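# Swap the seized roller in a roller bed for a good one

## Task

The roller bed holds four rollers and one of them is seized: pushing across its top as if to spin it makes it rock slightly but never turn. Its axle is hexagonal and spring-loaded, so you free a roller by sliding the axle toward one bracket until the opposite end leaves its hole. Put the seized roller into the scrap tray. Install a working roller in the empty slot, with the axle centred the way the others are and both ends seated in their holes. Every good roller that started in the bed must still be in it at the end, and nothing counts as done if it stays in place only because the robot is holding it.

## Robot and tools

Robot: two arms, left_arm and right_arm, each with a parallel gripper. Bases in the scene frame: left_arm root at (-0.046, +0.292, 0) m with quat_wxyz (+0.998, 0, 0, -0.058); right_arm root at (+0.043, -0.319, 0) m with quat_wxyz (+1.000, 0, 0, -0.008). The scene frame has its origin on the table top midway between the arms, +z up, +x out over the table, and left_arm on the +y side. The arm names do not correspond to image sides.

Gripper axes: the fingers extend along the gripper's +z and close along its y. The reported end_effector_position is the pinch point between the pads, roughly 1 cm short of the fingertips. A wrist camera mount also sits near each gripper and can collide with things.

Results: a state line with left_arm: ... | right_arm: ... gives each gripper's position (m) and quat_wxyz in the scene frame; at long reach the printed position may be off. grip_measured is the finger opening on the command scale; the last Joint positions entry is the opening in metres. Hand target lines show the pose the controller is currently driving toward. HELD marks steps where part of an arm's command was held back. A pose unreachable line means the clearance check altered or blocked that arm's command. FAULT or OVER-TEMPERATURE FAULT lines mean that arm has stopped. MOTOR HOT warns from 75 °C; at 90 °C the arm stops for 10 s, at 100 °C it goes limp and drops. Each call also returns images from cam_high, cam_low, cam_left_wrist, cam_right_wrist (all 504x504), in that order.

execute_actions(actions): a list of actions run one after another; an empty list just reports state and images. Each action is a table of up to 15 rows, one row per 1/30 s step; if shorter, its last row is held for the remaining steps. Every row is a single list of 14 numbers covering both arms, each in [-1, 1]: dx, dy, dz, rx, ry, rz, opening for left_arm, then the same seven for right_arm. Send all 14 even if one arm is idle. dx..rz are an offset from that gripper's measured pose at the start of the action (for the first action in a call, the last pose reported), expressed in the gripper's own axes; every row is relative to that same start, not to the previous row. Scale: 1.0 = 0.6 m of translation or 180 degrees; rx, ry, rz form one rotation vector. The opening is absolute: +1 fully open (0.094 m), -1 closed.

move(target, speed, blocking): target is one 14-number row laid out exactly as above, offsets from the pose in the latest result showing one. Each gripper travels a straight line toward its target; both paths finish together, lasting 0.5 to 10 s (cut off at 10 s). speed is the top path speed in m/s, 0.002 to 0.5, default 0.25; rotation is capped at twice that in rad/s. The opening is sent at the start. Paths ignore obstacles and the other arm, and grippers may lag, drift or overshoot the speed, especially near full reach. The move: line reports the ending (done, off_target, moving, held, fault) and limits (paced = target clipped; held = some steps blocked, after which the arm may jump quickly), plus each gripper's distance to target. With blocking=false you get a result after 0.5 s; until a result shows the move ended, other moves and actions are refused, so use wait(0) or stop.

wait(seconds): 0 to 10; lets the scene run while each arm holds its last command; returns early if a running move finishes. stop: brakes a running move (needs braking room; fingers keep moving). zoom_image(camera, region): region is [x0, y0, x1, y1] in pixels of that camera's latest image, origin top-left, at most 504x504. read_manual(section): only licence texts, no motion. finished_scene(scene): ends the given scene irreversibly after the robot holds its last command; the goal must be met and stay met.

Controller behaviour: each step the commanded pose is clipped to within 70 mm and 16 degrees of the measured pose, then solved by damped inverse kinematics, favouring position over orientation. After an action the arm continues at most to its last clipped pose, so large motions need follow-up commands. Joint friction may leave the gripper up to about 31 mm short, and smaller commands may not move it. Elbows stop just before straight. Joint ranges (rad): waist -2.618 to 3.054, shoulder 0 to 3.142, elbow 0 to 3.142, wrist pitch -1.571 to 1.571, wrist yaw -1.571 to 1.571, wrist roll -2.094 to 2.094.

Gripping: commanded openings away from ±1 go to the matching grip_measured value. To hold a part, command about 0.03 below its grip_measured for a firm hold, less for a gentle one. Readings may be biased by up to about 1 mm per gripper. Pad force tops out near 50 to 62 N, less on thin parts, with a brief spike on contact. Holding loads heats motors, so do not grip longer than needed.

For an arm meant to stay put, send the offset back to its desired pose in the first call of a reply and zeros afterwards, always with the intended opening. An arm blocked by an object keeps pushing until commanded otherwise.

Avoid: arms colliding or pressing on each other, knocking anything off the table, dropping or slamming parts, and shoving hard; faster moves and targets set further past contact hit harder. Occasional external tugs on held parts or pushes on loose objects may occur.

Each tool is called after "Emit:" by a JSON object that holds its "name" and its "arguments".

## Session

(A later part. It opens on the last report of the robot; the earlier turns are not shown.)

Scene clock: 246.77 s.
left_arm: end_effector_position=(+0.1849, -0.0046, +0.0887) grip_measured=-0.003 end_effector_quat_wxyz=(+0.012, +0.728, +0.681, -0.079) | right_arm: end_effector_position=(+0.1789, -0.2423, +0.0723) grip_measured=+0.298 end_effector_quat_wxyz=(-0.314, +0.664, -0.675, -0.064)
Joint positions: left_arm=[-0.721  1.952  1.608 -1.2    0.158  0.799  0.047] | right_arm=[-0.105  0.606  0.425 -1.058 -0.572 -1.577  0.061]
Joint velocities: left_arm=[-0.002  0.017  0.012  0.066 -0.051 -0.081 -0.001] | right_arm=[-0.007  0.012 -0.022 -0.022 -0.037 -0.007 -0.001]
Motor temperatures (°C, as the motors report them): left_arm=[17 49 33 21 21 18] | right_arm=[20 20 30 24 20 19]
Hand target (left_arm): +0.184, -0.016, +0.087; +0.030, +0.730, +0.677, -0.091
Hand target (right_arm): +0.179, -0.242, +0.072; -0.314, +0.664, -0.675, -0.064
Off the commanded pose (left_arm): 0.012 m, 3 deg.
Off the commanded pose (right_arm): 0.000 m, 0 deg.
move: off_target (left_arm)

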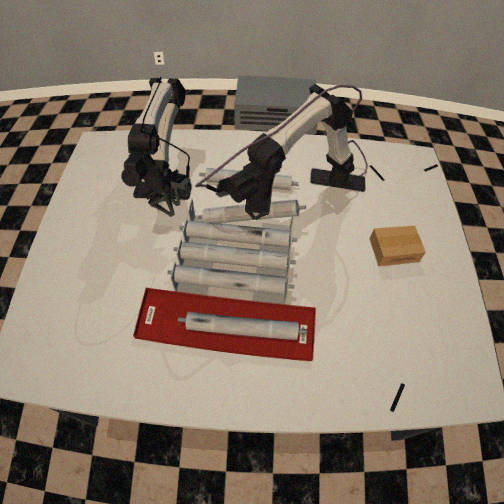

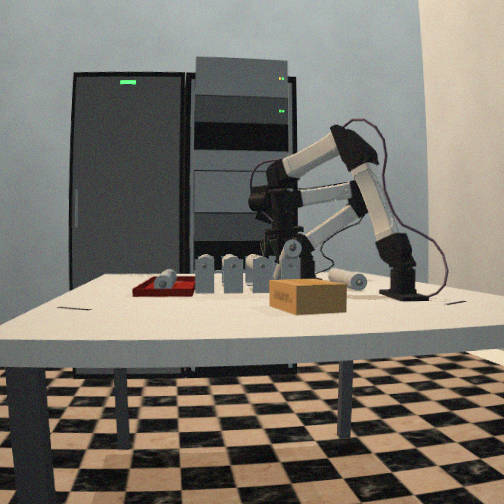

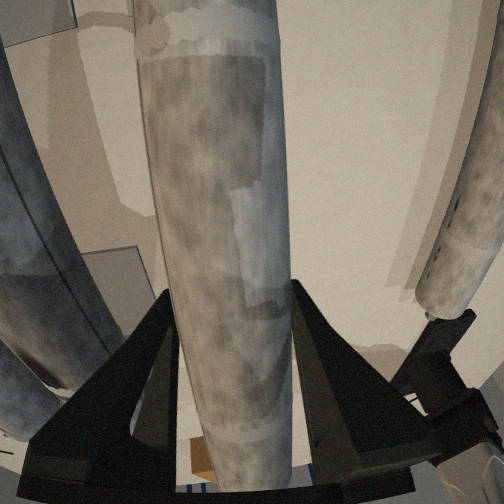

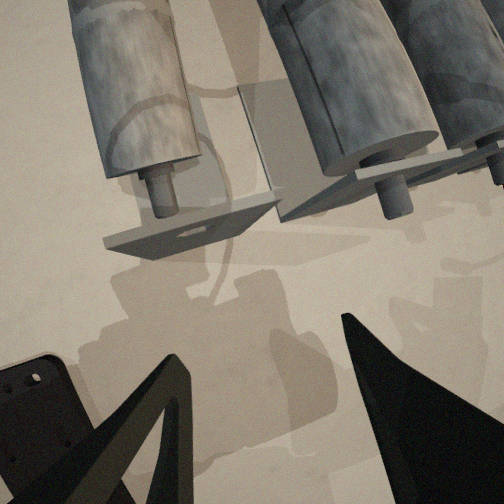

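Emit:
{"name": "move", "arguments": {"target": [0.01,0.02,-0.035,0,0,0,-0.1,0,0,0,0,0,0,0.3], "speed": 0.04}}

Emit:
{"name": "move", "arguments": {"target": [-0.07,0,-0.01,0,0,0,-0.1,0,0,0,0,0,0,0.3], "speed": 0.03}}

Scene clock: 250.77 s.
left_arm: end_effector_position=(+0.1956, +0.0078, +0.0937) grip_measured=-0.003 end_effector_quat_wxyz=(-0.004, +0.726, +0.684, -0.068) | right_arm: end_effector_position=(+0.1789, -0.2423, +0.0723) grip_measured=+0.298 end_effector_quat_wxyz=(-0.314, +0.664, -0.675, -0.064)
Joint positions: left_arm=[-0.687  1.974  1.661 -1.267  0.136  0.827  0.047] | right_arm=[-0.105  0.606  0.425 -1.058 -0.572 -1.577  0.061]
Joint velocities: left_arm=[-0.017  0.002 -0.007  0.037 -0.051  0.022 -0.   ] | right_arm=[ 0.017 -0.022  0.002 -0.051 -0.037 -0.066 -0.   ]
Motor temperatures (°C, as the motors report them): left_arm=[17 48 33 21 21 18] | right_arm=[20 20 30 24 20 19]
Hand target (left_arm): +0.199, +0.003, +0.108; +0.012, +0.728, +0.681, -0.078
Hand target (right_arm): +0.179, -0.242, +0.072; -0.314, +0.664, -0.675, -0.064
Off the commanded pose (left_arm): 0.015 m, 2 deg.
Off the commanded pose (right_arm): 0.000 m, 0 deg.
move: off_target (left_arm)

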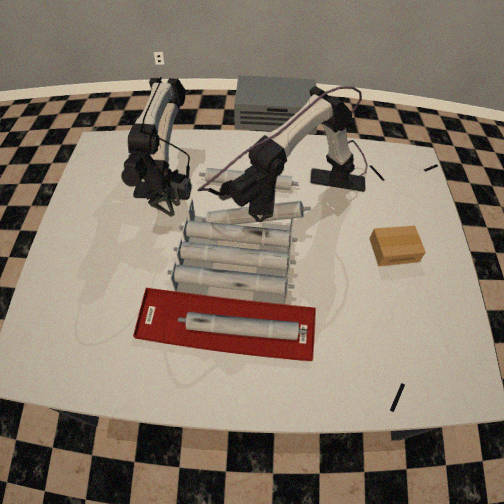

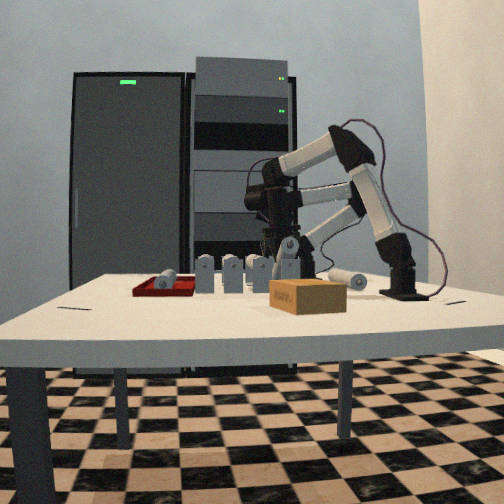

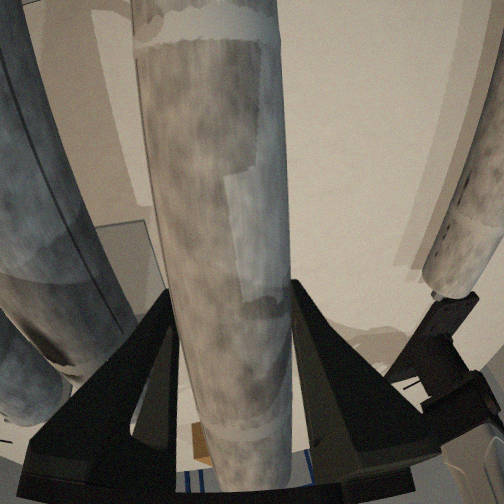

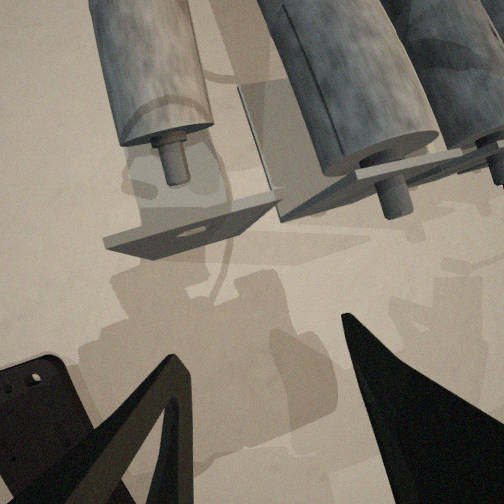

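Scene clock: 252.40 s.
left_arm: end_effector_position=(+0.1965, -0.0215, +0.0938) grip_measured=-0.003 end_effector_quat_wxyz=(-0.018, +0.725, +0.685, -0.060) | right_arm: end_effector_position=(+0.1789, -0.2423, +0.0723) grip_measured=+0.298 end_effector_quat_wxyz=(-0.314, +0.664, -0.675, -0.064)
Joint positions: left_arm=[-0.743  2.093  1.837 -1.345  0.122  0.77   0.047] | right_arm=[-0.105  0.606  0.425 -1.058 -0.572 -1.577  0.061]
Joint velocities: left_arm=[ 0.012 -0.002  0.017  0.007  0.007  0.037 -0.001] | right_arm=[-0.007 -0.002 -0.002 -0.022 -0.051 -0.022  0.   ]
Motor temperatures (°C, as the motors report them): left_arm=[17 48 33 21 21 18] | right_arm=[20 20 30 24 20 19]
Hand target (left_arm): +0.193, -0.033, +0.103; -0.004, +0.726, +0.684, -0.069
Hand target (right_arm): +0.179, -0.242, +0.072; -0.314, +0.664, -0.675, -0.064
Off the commanded pose (left_arm): 0.016 m, 2 deg.
Off the commanded pose (right_arm): 0.000 m, 0 deg.
move: off_target (left_arm)

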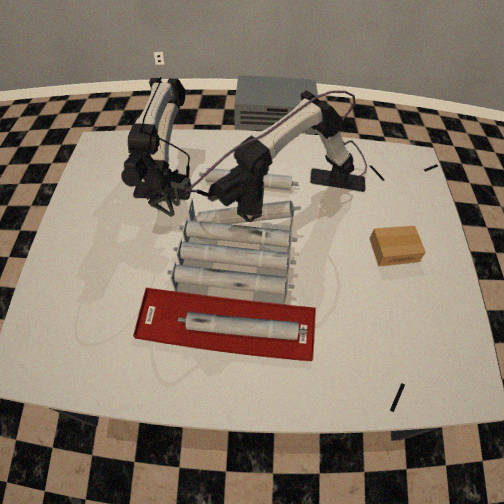

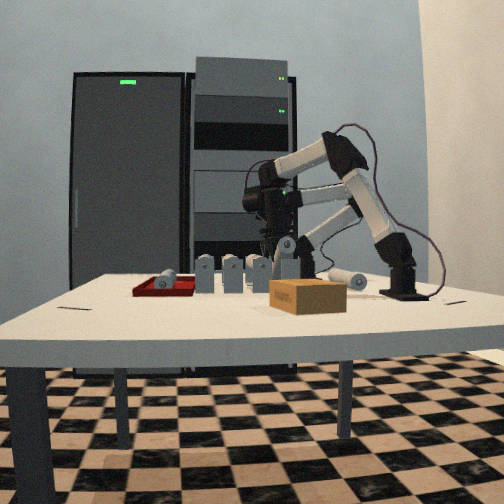

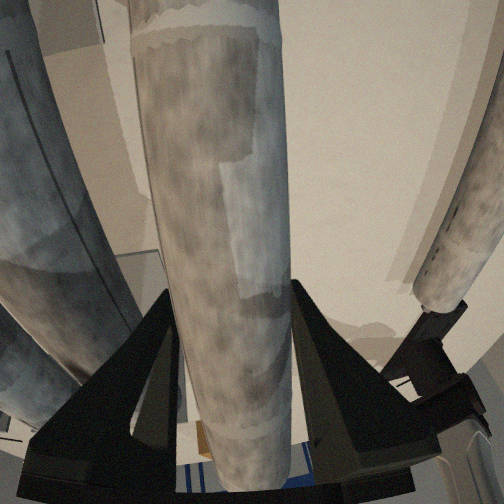

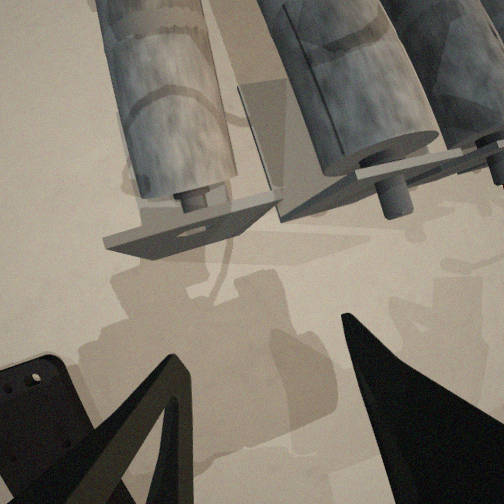

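Emit:
{"name": "move", "arguments": {"target": [0,0,-0.07,0,-0.07,0,-0.1,0,0,0,0,0,0,0.3], "speed": 0.02}}

Scene clock: 260.67 s.
left_arm: end_effector_position=(+0.2009, -0.0116, +0.1145) grip_measured=-0.003 end_effector_quat_wxyz=(+0.020, +0.715, +0.690, -0.110) | right_arm: end_effector_position=(+0.1789, -0.2423, +0.0723) grip_measured=+0.298 end_effector_quat_wxyz=(-0.314, +0.664, -0.675, -0.064)
Joint positions: left_arm=[-0.675  1.996  1.764 -1.302  0.221  0.81   0.047] | right_arm=[-0.105  0.606  0.425 -1.058 -0.572 -1.577  0.061]
Joint velocities: left_arm=[-0.022 -0.002  0.012  0.022  0.037  0.066  0.   ] | right_arm=[-0.007 -0.002 -0.012 -0.066  0.051 -0.007 -0.001]
Motor temperatures (°C, as the motors report them): left_arm=[17 49 33 21 21 18] | right_arm=[20 20 30 24 20 19]
Hand target (left_arm): +0.202, -0.019, +0.137; +0.058, +0.716, +0.682, -0.137
Hand target (right_arm): +0.179, -0.242, +0.072; -0.314, +0.664, -0.675, -0.064
Off the commanded pose (left_arm): 0.022 m, 6 deg.
Off the commanded pose (right_arm): 0.000 m, 0 deg.
move: off_target (left_arm)

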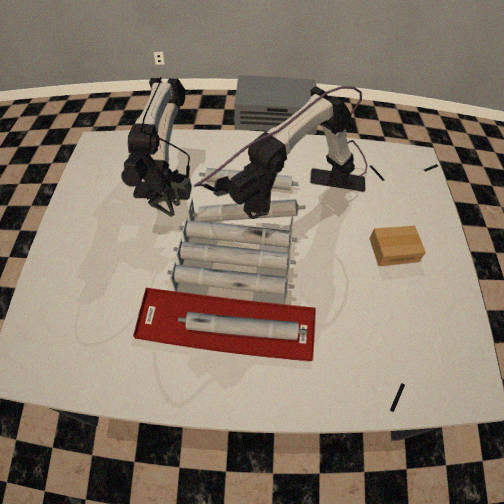

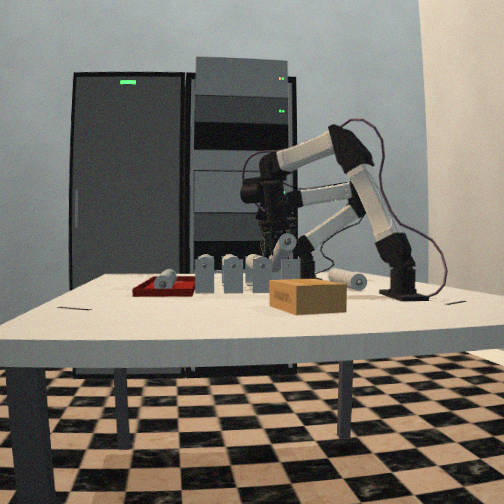

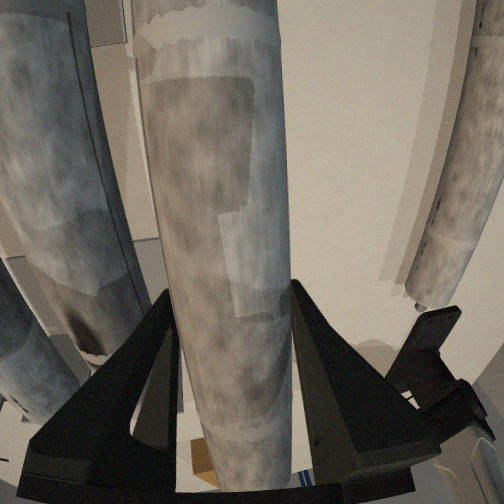

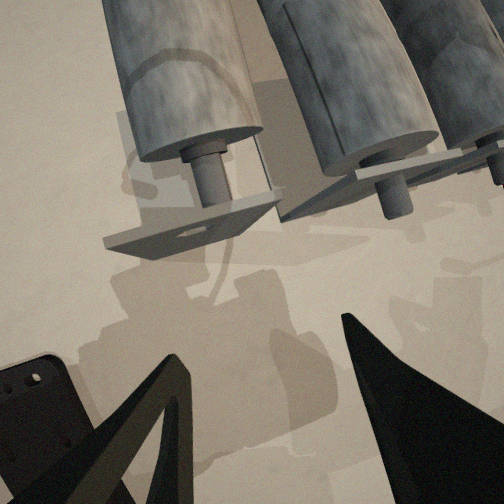

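Emit:
{"name": "move", "arguments": {"target": [-0.04,-0.025,-0.02,0,0,0,-0.1,0,0,0,0,0,0,0.3], "speed": 0.02}}

Scene clock: 263.73 s.
left_arm: end_effector_position=(+0.1916, -0.0183, +0.1161) grip_measured=-0.003 end_effector_quat_wxyz=(-0.002, +0.712, +0.697, -0.090) | right_arm: end_effector_position=(+0.1789, -0.2423, +0.0723) grip_measured=+0.298 end_effector_quat_wxyz=(-0.314, +0.664, -0.675, -0.064)
Joint positions: left_arm=[-0.722  2.03   1.826 -1.362  0.18   0.752  0.047] | right_arm=[-0.105  0.606  0.425 -1.058 -0.572 -1.577  0.061]
Joint velocities: left_arm=[-0.007  0.007 -0.012  0.051  0.007  0.007 -0.001] | right_arm=[ 0.002 -0.017  0.002 -0.037  0.007 -0.007 -0.   ]
Motor temperatures (°C, as the motors report them): left_arm=[17 50 33 21 21 18] | right_arm=[20 20 30 24 20 19]
Hand target (left_arm): +0.187, -0.032, +0.132; +0.019, +0.715, +0.690, -0.111
Hand target (right_arm): +0.179, -0.242, +0.072; -0.314, +0.664, -0.675, -0.064
Off the commanded pose (left_arm): 0.022 m, 3 deg.
Off the commanded pose (right_arm): 0.000 m, 0 deg.
move: off_target (left_arm)

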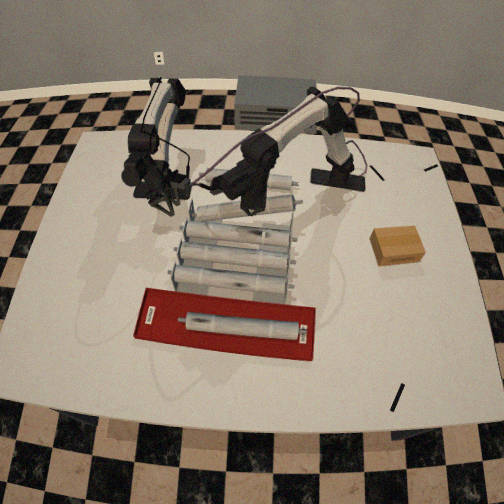

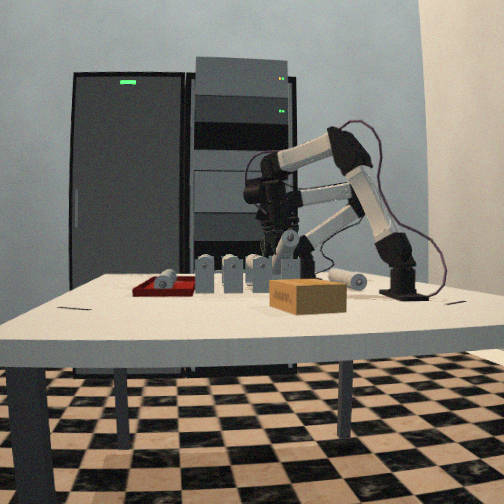

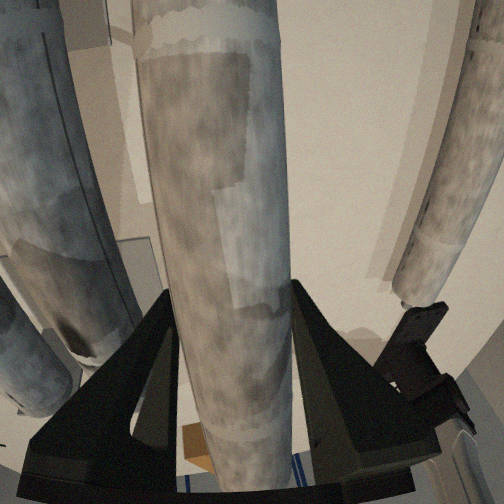

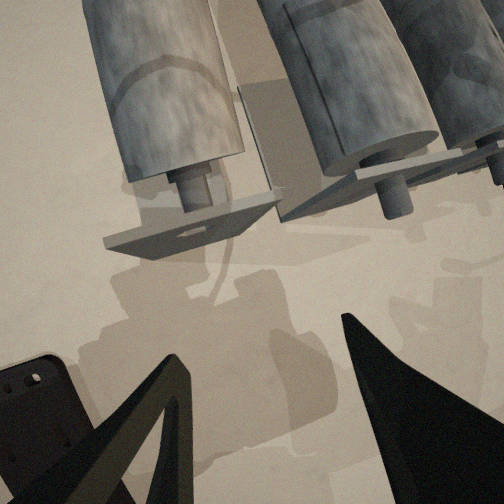

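Emit:
{"name": "move", "arguments": {"target": [0.01,0,-0.02,0,-0.09,0,-0.2,0,0,0,0,0,0,0.3], "speed": 0.02}}

Scene clock: 274.63 s.
left_arm: end_effector_position=(+0.1915, +0.0006, +0.1066) grip_measured=-0.003 end_effector_quat_wxyz=(+0.054, +0.693, +0.702, -0.155) | right_arm: end_effector_position=(+0.1789, -0.2423, +0.0723) grip_measured=+0.298 end_effector_quat_wxyz=(-0.314, +0.664, -0.675, -0.064)
Joint positions: left_arm=[-0.629  1.869  1.537 -1.138  0.314  0.795  0.047] | right_arm=[-0.105  0.606  0.425 -1.058 -0.572 -1.577  0.061]
Joint velocities: left_arm=[-0.012 -0.012  0.002 -0.022 -0.037 -0.037 -0.   ] | right_arm=[-0.012 -0.012 -0.002  0.037 -0.022 -0.11  -0.001]
Motor temperatures (°C, as the motors report them): left_arm=[17 51 33 21 21 18] | right_arm=[20 20 30 24 20 19]
Hand target (left_arm): +0.193, -0.010, +0.129; +0.097, +0.694, +0.689, -0.186
Hand target (right_arm): +0.179, -0.242, +0.072; -0.314, +0.664, -0.675, -0.064
Off the commanded pose (left_arm): 0.024 m, 6 deg.
Off the commanded pose (right_arm): 0.000 m, 0 deg.
move: off_target (left_arm)

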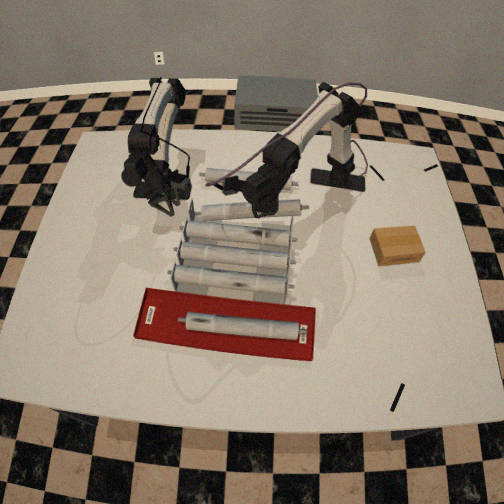

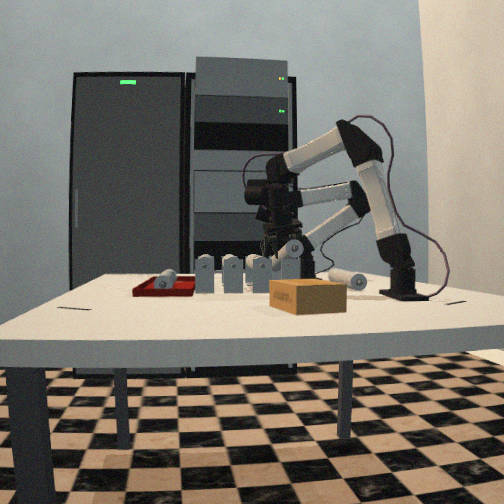

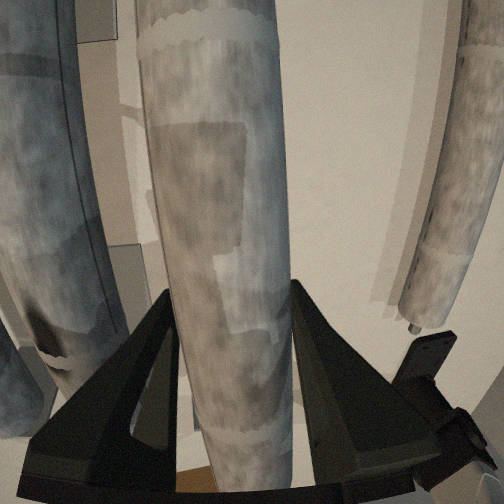

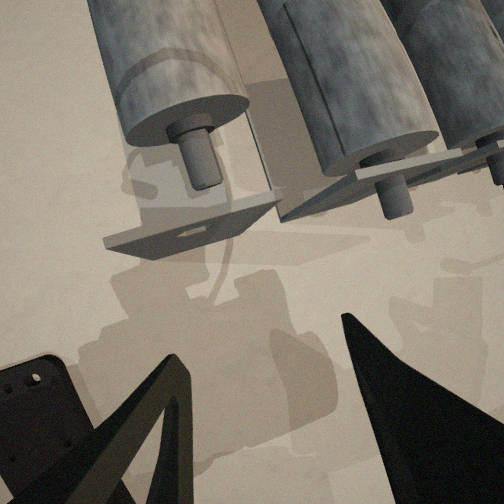

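Emit:
{"name": "move", "arguments": {"target": [0,0,-0.02,0,0,0.04,-0.2,0,0,0,0,0,0,0.3], "speed": 0.03}}

Emit:
{"name": "move", "arguments": {"target": [-0.07,0,-0.01,0,0,0,-0.2,0,0,0,0,0,0,0.3], "speed": 0.02}}

Scene clock: 280.67 s.
left_arm: end_effector_position=(+0.1881, +0.0118, +0.1006) grip_measured=-0.003 end_effector_quat_wxyz=(+0.036, +0.732, +0.667, -0.136) | right_arm: end_effector_position=(+0.1789, -0.2423, +0.0723) grip_measured=+0.298 end_effector_quat_wxyz=(-0.314, +0.664, -0.675, -0.064)
Joint positions: left_arm=[-0.629  1.878  1.537 -1.18   0.278  0.911  0.047] | right_arm=[-0.105  0.606  0.425 -1.058 -0.572 -1.577  0.061]
Joint velocities: left_arm=[-0.007 -0.002  0.002 -0.081 -0.095 -0.007 -0.001] | right_arm=[-0.012 -0.012 -0.007 -0.037 -0.037 -0.022 -0.   ]
Motor temperatures (°C, as the motors report them): left_arm=[17 51 34 21 22 18] | right_arm=[20 20 31 24 20 19]
Hand target (left_arm): +0.193, +0.004, +0.118; +0.064, +0.736, +0.657, -0.150
Hand target (right_arm): +0.179, -0.242, +0.072; -0.314, +0.664, -0.675, -0.064
Off the commanded pose (left_arm): 0.020 m, 4 deg.
Off the commanded pose (right_arm): 0.000 m, 0 deg.
move: off_target (left_arm)

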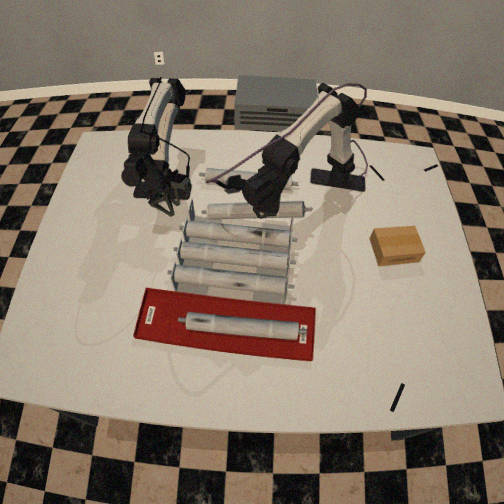

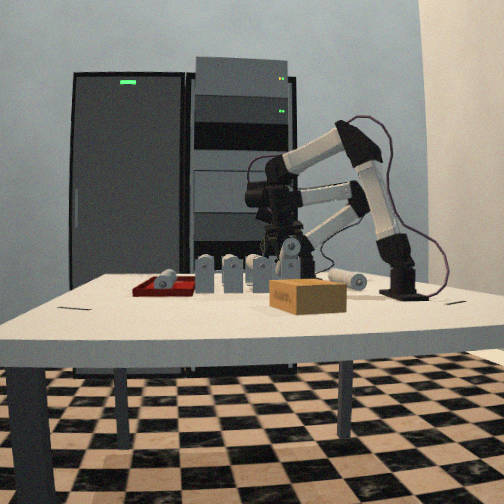

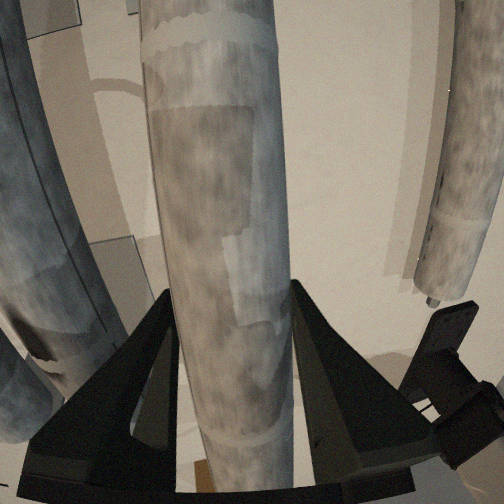

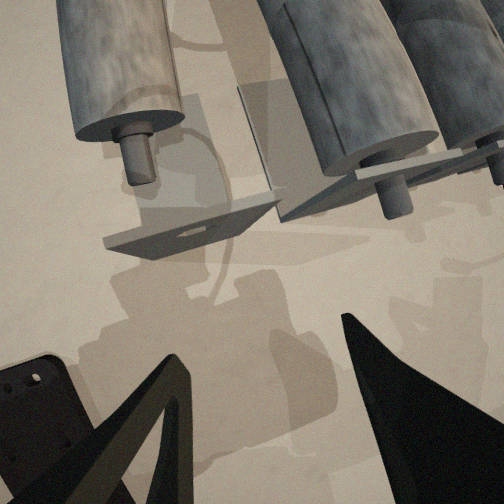

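Scene clock: 283.03 s.
left_arm: end_effector_position=(+0.1882, -0.0157, +0.0997) grip_measured=-0.003 end_effector_quat_wxyz=(+0.017, +0.732, +0.671, -0.120) | right_arm: end_effector_position=(+0.1789, -0.2423, +0.0723) grip_measured=+0.298 end_effector_quat_wxyz=(-0.314, +0.664, -0.675, -0.064)
Joint positions: left_arm=[-0.697  1.983  1.684 -1.241  0.24   0.84   0.047] | right_arm=[-0.105  0.606  0.425 -1.058 -0.572 -1.577  0.061]
Joint velocities: left_arm=[-0.007 -0.002 -0.002 -0.051  0.037  0.007 -0.001] | right_arm=[ 0.027  0.002  0.007  0.007  0.007 -0.051  0.   ]
Motor temperatures (°C, as the motors report them): left_arm=[17 51 34 21 22 18] | right_arm=[20 20 31 24 20 19]
Hand target (left_arm): +0.185, -0.027, +0.116; +0.035, +0.732, +0.667, -0.137
Hand target (right_arm): +0.179, -0.242, +0.072; -0.314, +0.664, -0.675, -0.064
Off the commanded pose (left_arm): 0.021 m, 3 deg.
Off the commanded pose (right_arm): 0.000 m, 0 deg.
move: off_target (left_arm)

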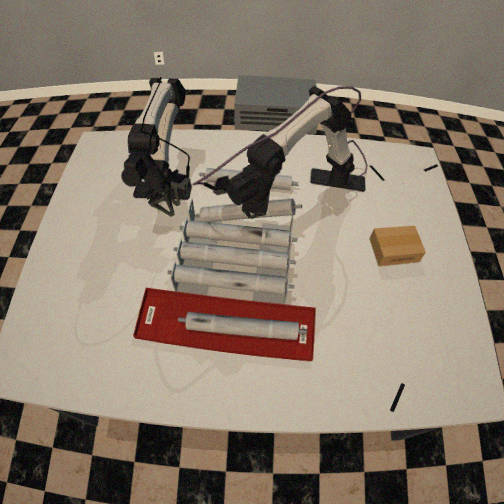

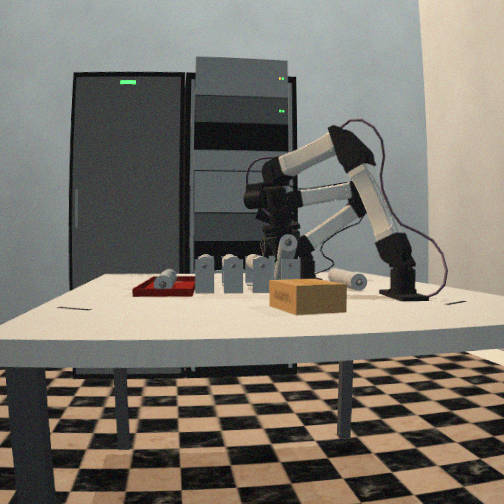

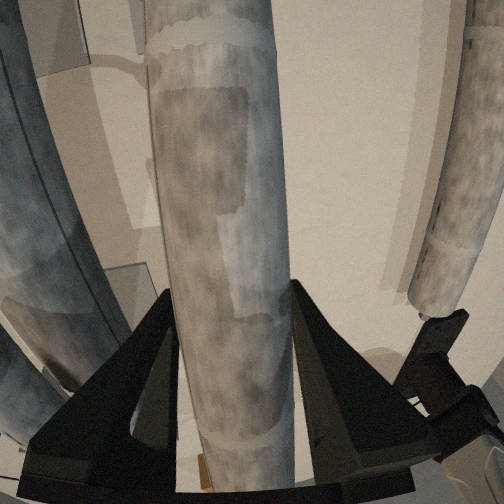

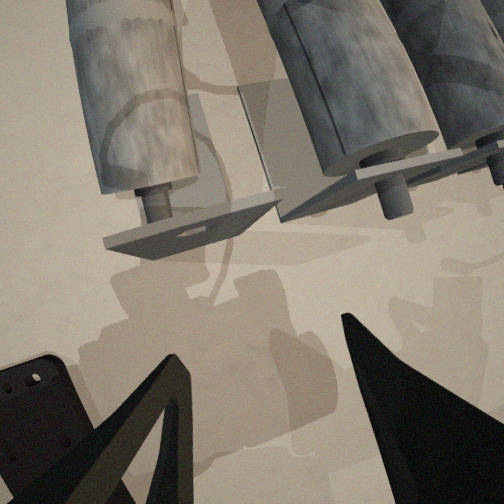

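Emit:
{"name": "move", "arguments": {"target": [0,0,-0.08,-0.042,0.064,0.013,0.5,0,0,0,0,0,0,0.3], "speed": 0.08}}

Emit:
{"name": "move", "arguments": {"target": [-0.17,0,0,0,0,0,0.5,0,0,0,0,0,0,0.3], "speed": 0.1}}

Scene clock: 288.47 s.
left_arm: end_effector_position=(+0.1970, -0.0074, +0.1524) grip_measured=+0.499 end_effector_quat_wxyz=(+0.015, +0.751, +0.660, -0.010) | right_arm: end_effector_position=(+0.1789, -0.2423, +0.0723) grip_measured=+0.298 end_effector_quat_wxyz=(-0.314, +0.664, -0.675, -0.064)
Joint positions: left_arm=[-0.764  2.003  1.942 -1.48   0.019  0.82   0.07 ] | right_arm=[-0.105  0.606  0.425 -1.058 -0.572 -1.577  0.061]
Joint velocities: left_arm=[ 0.002  0.012 -0.007 -0.007 -0.007 -0.007 -0.001] | right_arm=[-0.007 -0.002  0.002  0.066  0.007 -0.037  0.   ]
Motor temperatures (°C, as the motors report them): left_arm=[17 50 34 20 21 18] | right_arm=[20 20 31 24 20 19]
Hand target (left_arm): +0.195, -0.008, +0.146; -0.000, +0.751, +0.660, -0.002
Hand target (right_arm): +0.179, -0.242, +0.072; -0.314, +0.664, -0.675, -0.064
Off the commanded pose (left_arm): 0.006 m, 2 deg.
Off the commanded pose (right_arm): 0.000 m, 0 deg.
move: done

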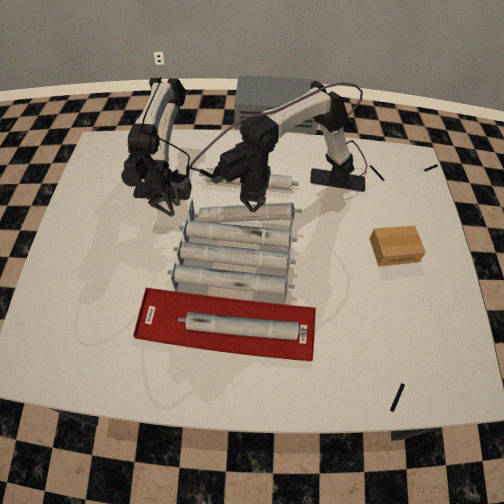

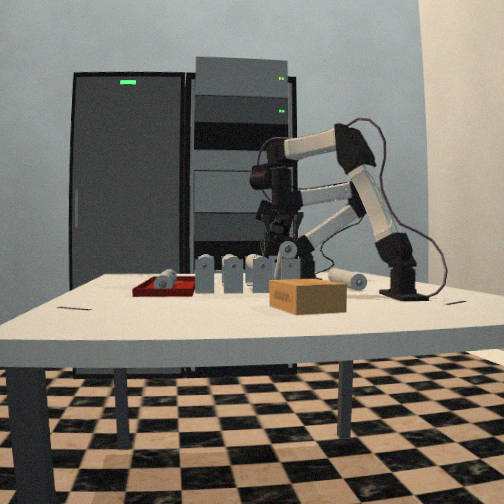

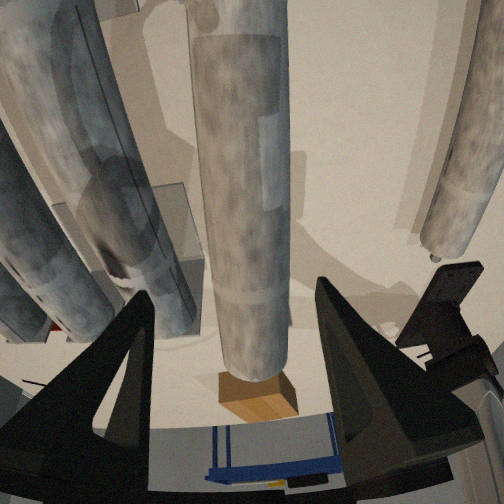

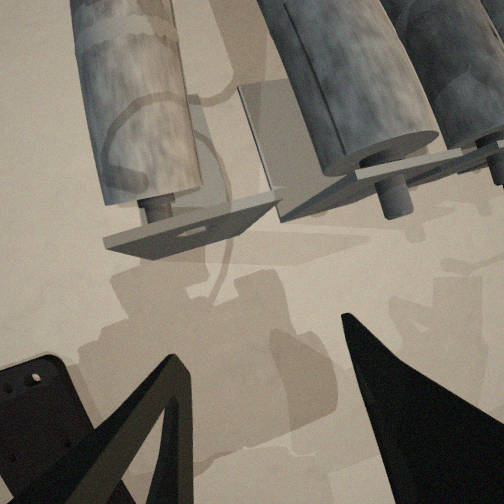

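Scene clock: 289.83 s.
left_arm: end_effector_position=(+0.1859, -0.1076, +0.1620) grip_measured=+0.499 end_effector_quat_wxyz=(+0.073, +0.752, +0.655, -0.023) | right_arm: end_effector_position=(+0.1789, -0.2423, +0.0723) grip_measured=+0.298 end_effector_quat_wxyz=(-0.314, +0.664, -0.675, -0.064)
Joint positions: left_arm=[-0.921  2.268  2.39  -1.54   0.018  0.669  0.07 ] | right_arm=[-0.105  0.606  0.425 -1.058 -0.572 -1.577  0.061]
Joint velocities: left_arm=[-0.002 -0.002  0.012  0.022 -0.007  0.007 -0.001] | right_arm=[ 0.017 -0.002 -0.027  0.007  0.051 -0.051 -0.001]
Motor temperatures (°C, as the motors report them): left_arm=[17 49 34 20 21 18] | right_arm=[20 20 31 24 20 19]
Hand target (left_arm): +0.183, -0.108, +0.154; +0.059, +0.750, +0.658, -0.020
Hand target (right_arm): +0.179, -0.242, +0.072; -0.314, +0.664, -0.675, -0.064
Off the commanded pose (left_arm): 0.007 m, 7 deg.
Off the commanded pose (right_arm): 0.000 m, 0 deg.
joint sent to its limit (left arm) — the command would take joint 4 (wrist pitch) past its lower limit, so that joint was sent only as far as its limit.
move: off_target (left_arm)

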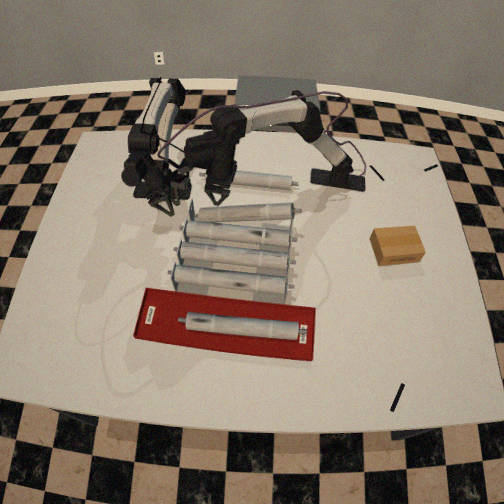

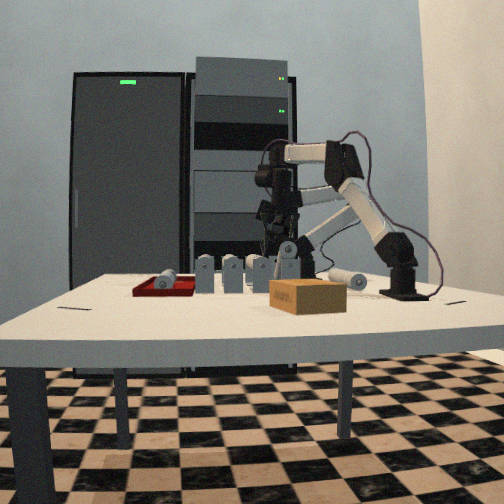

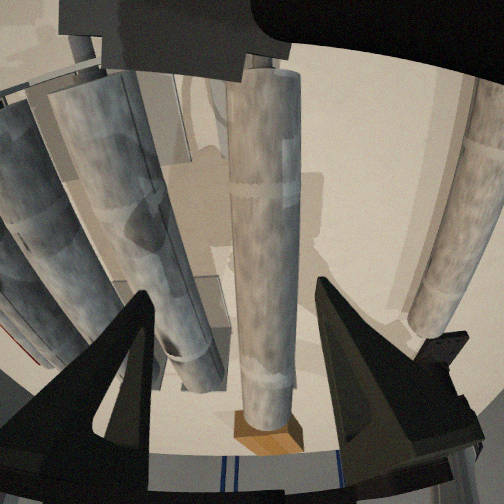

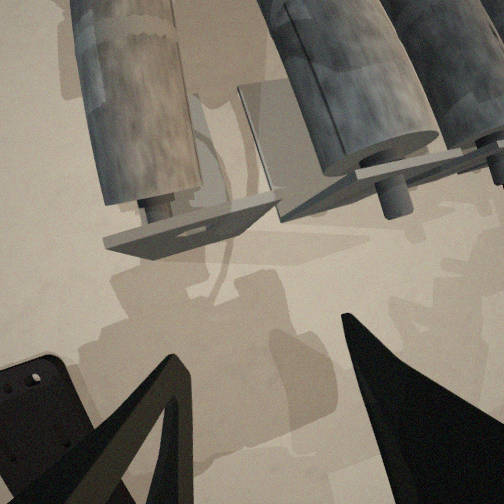

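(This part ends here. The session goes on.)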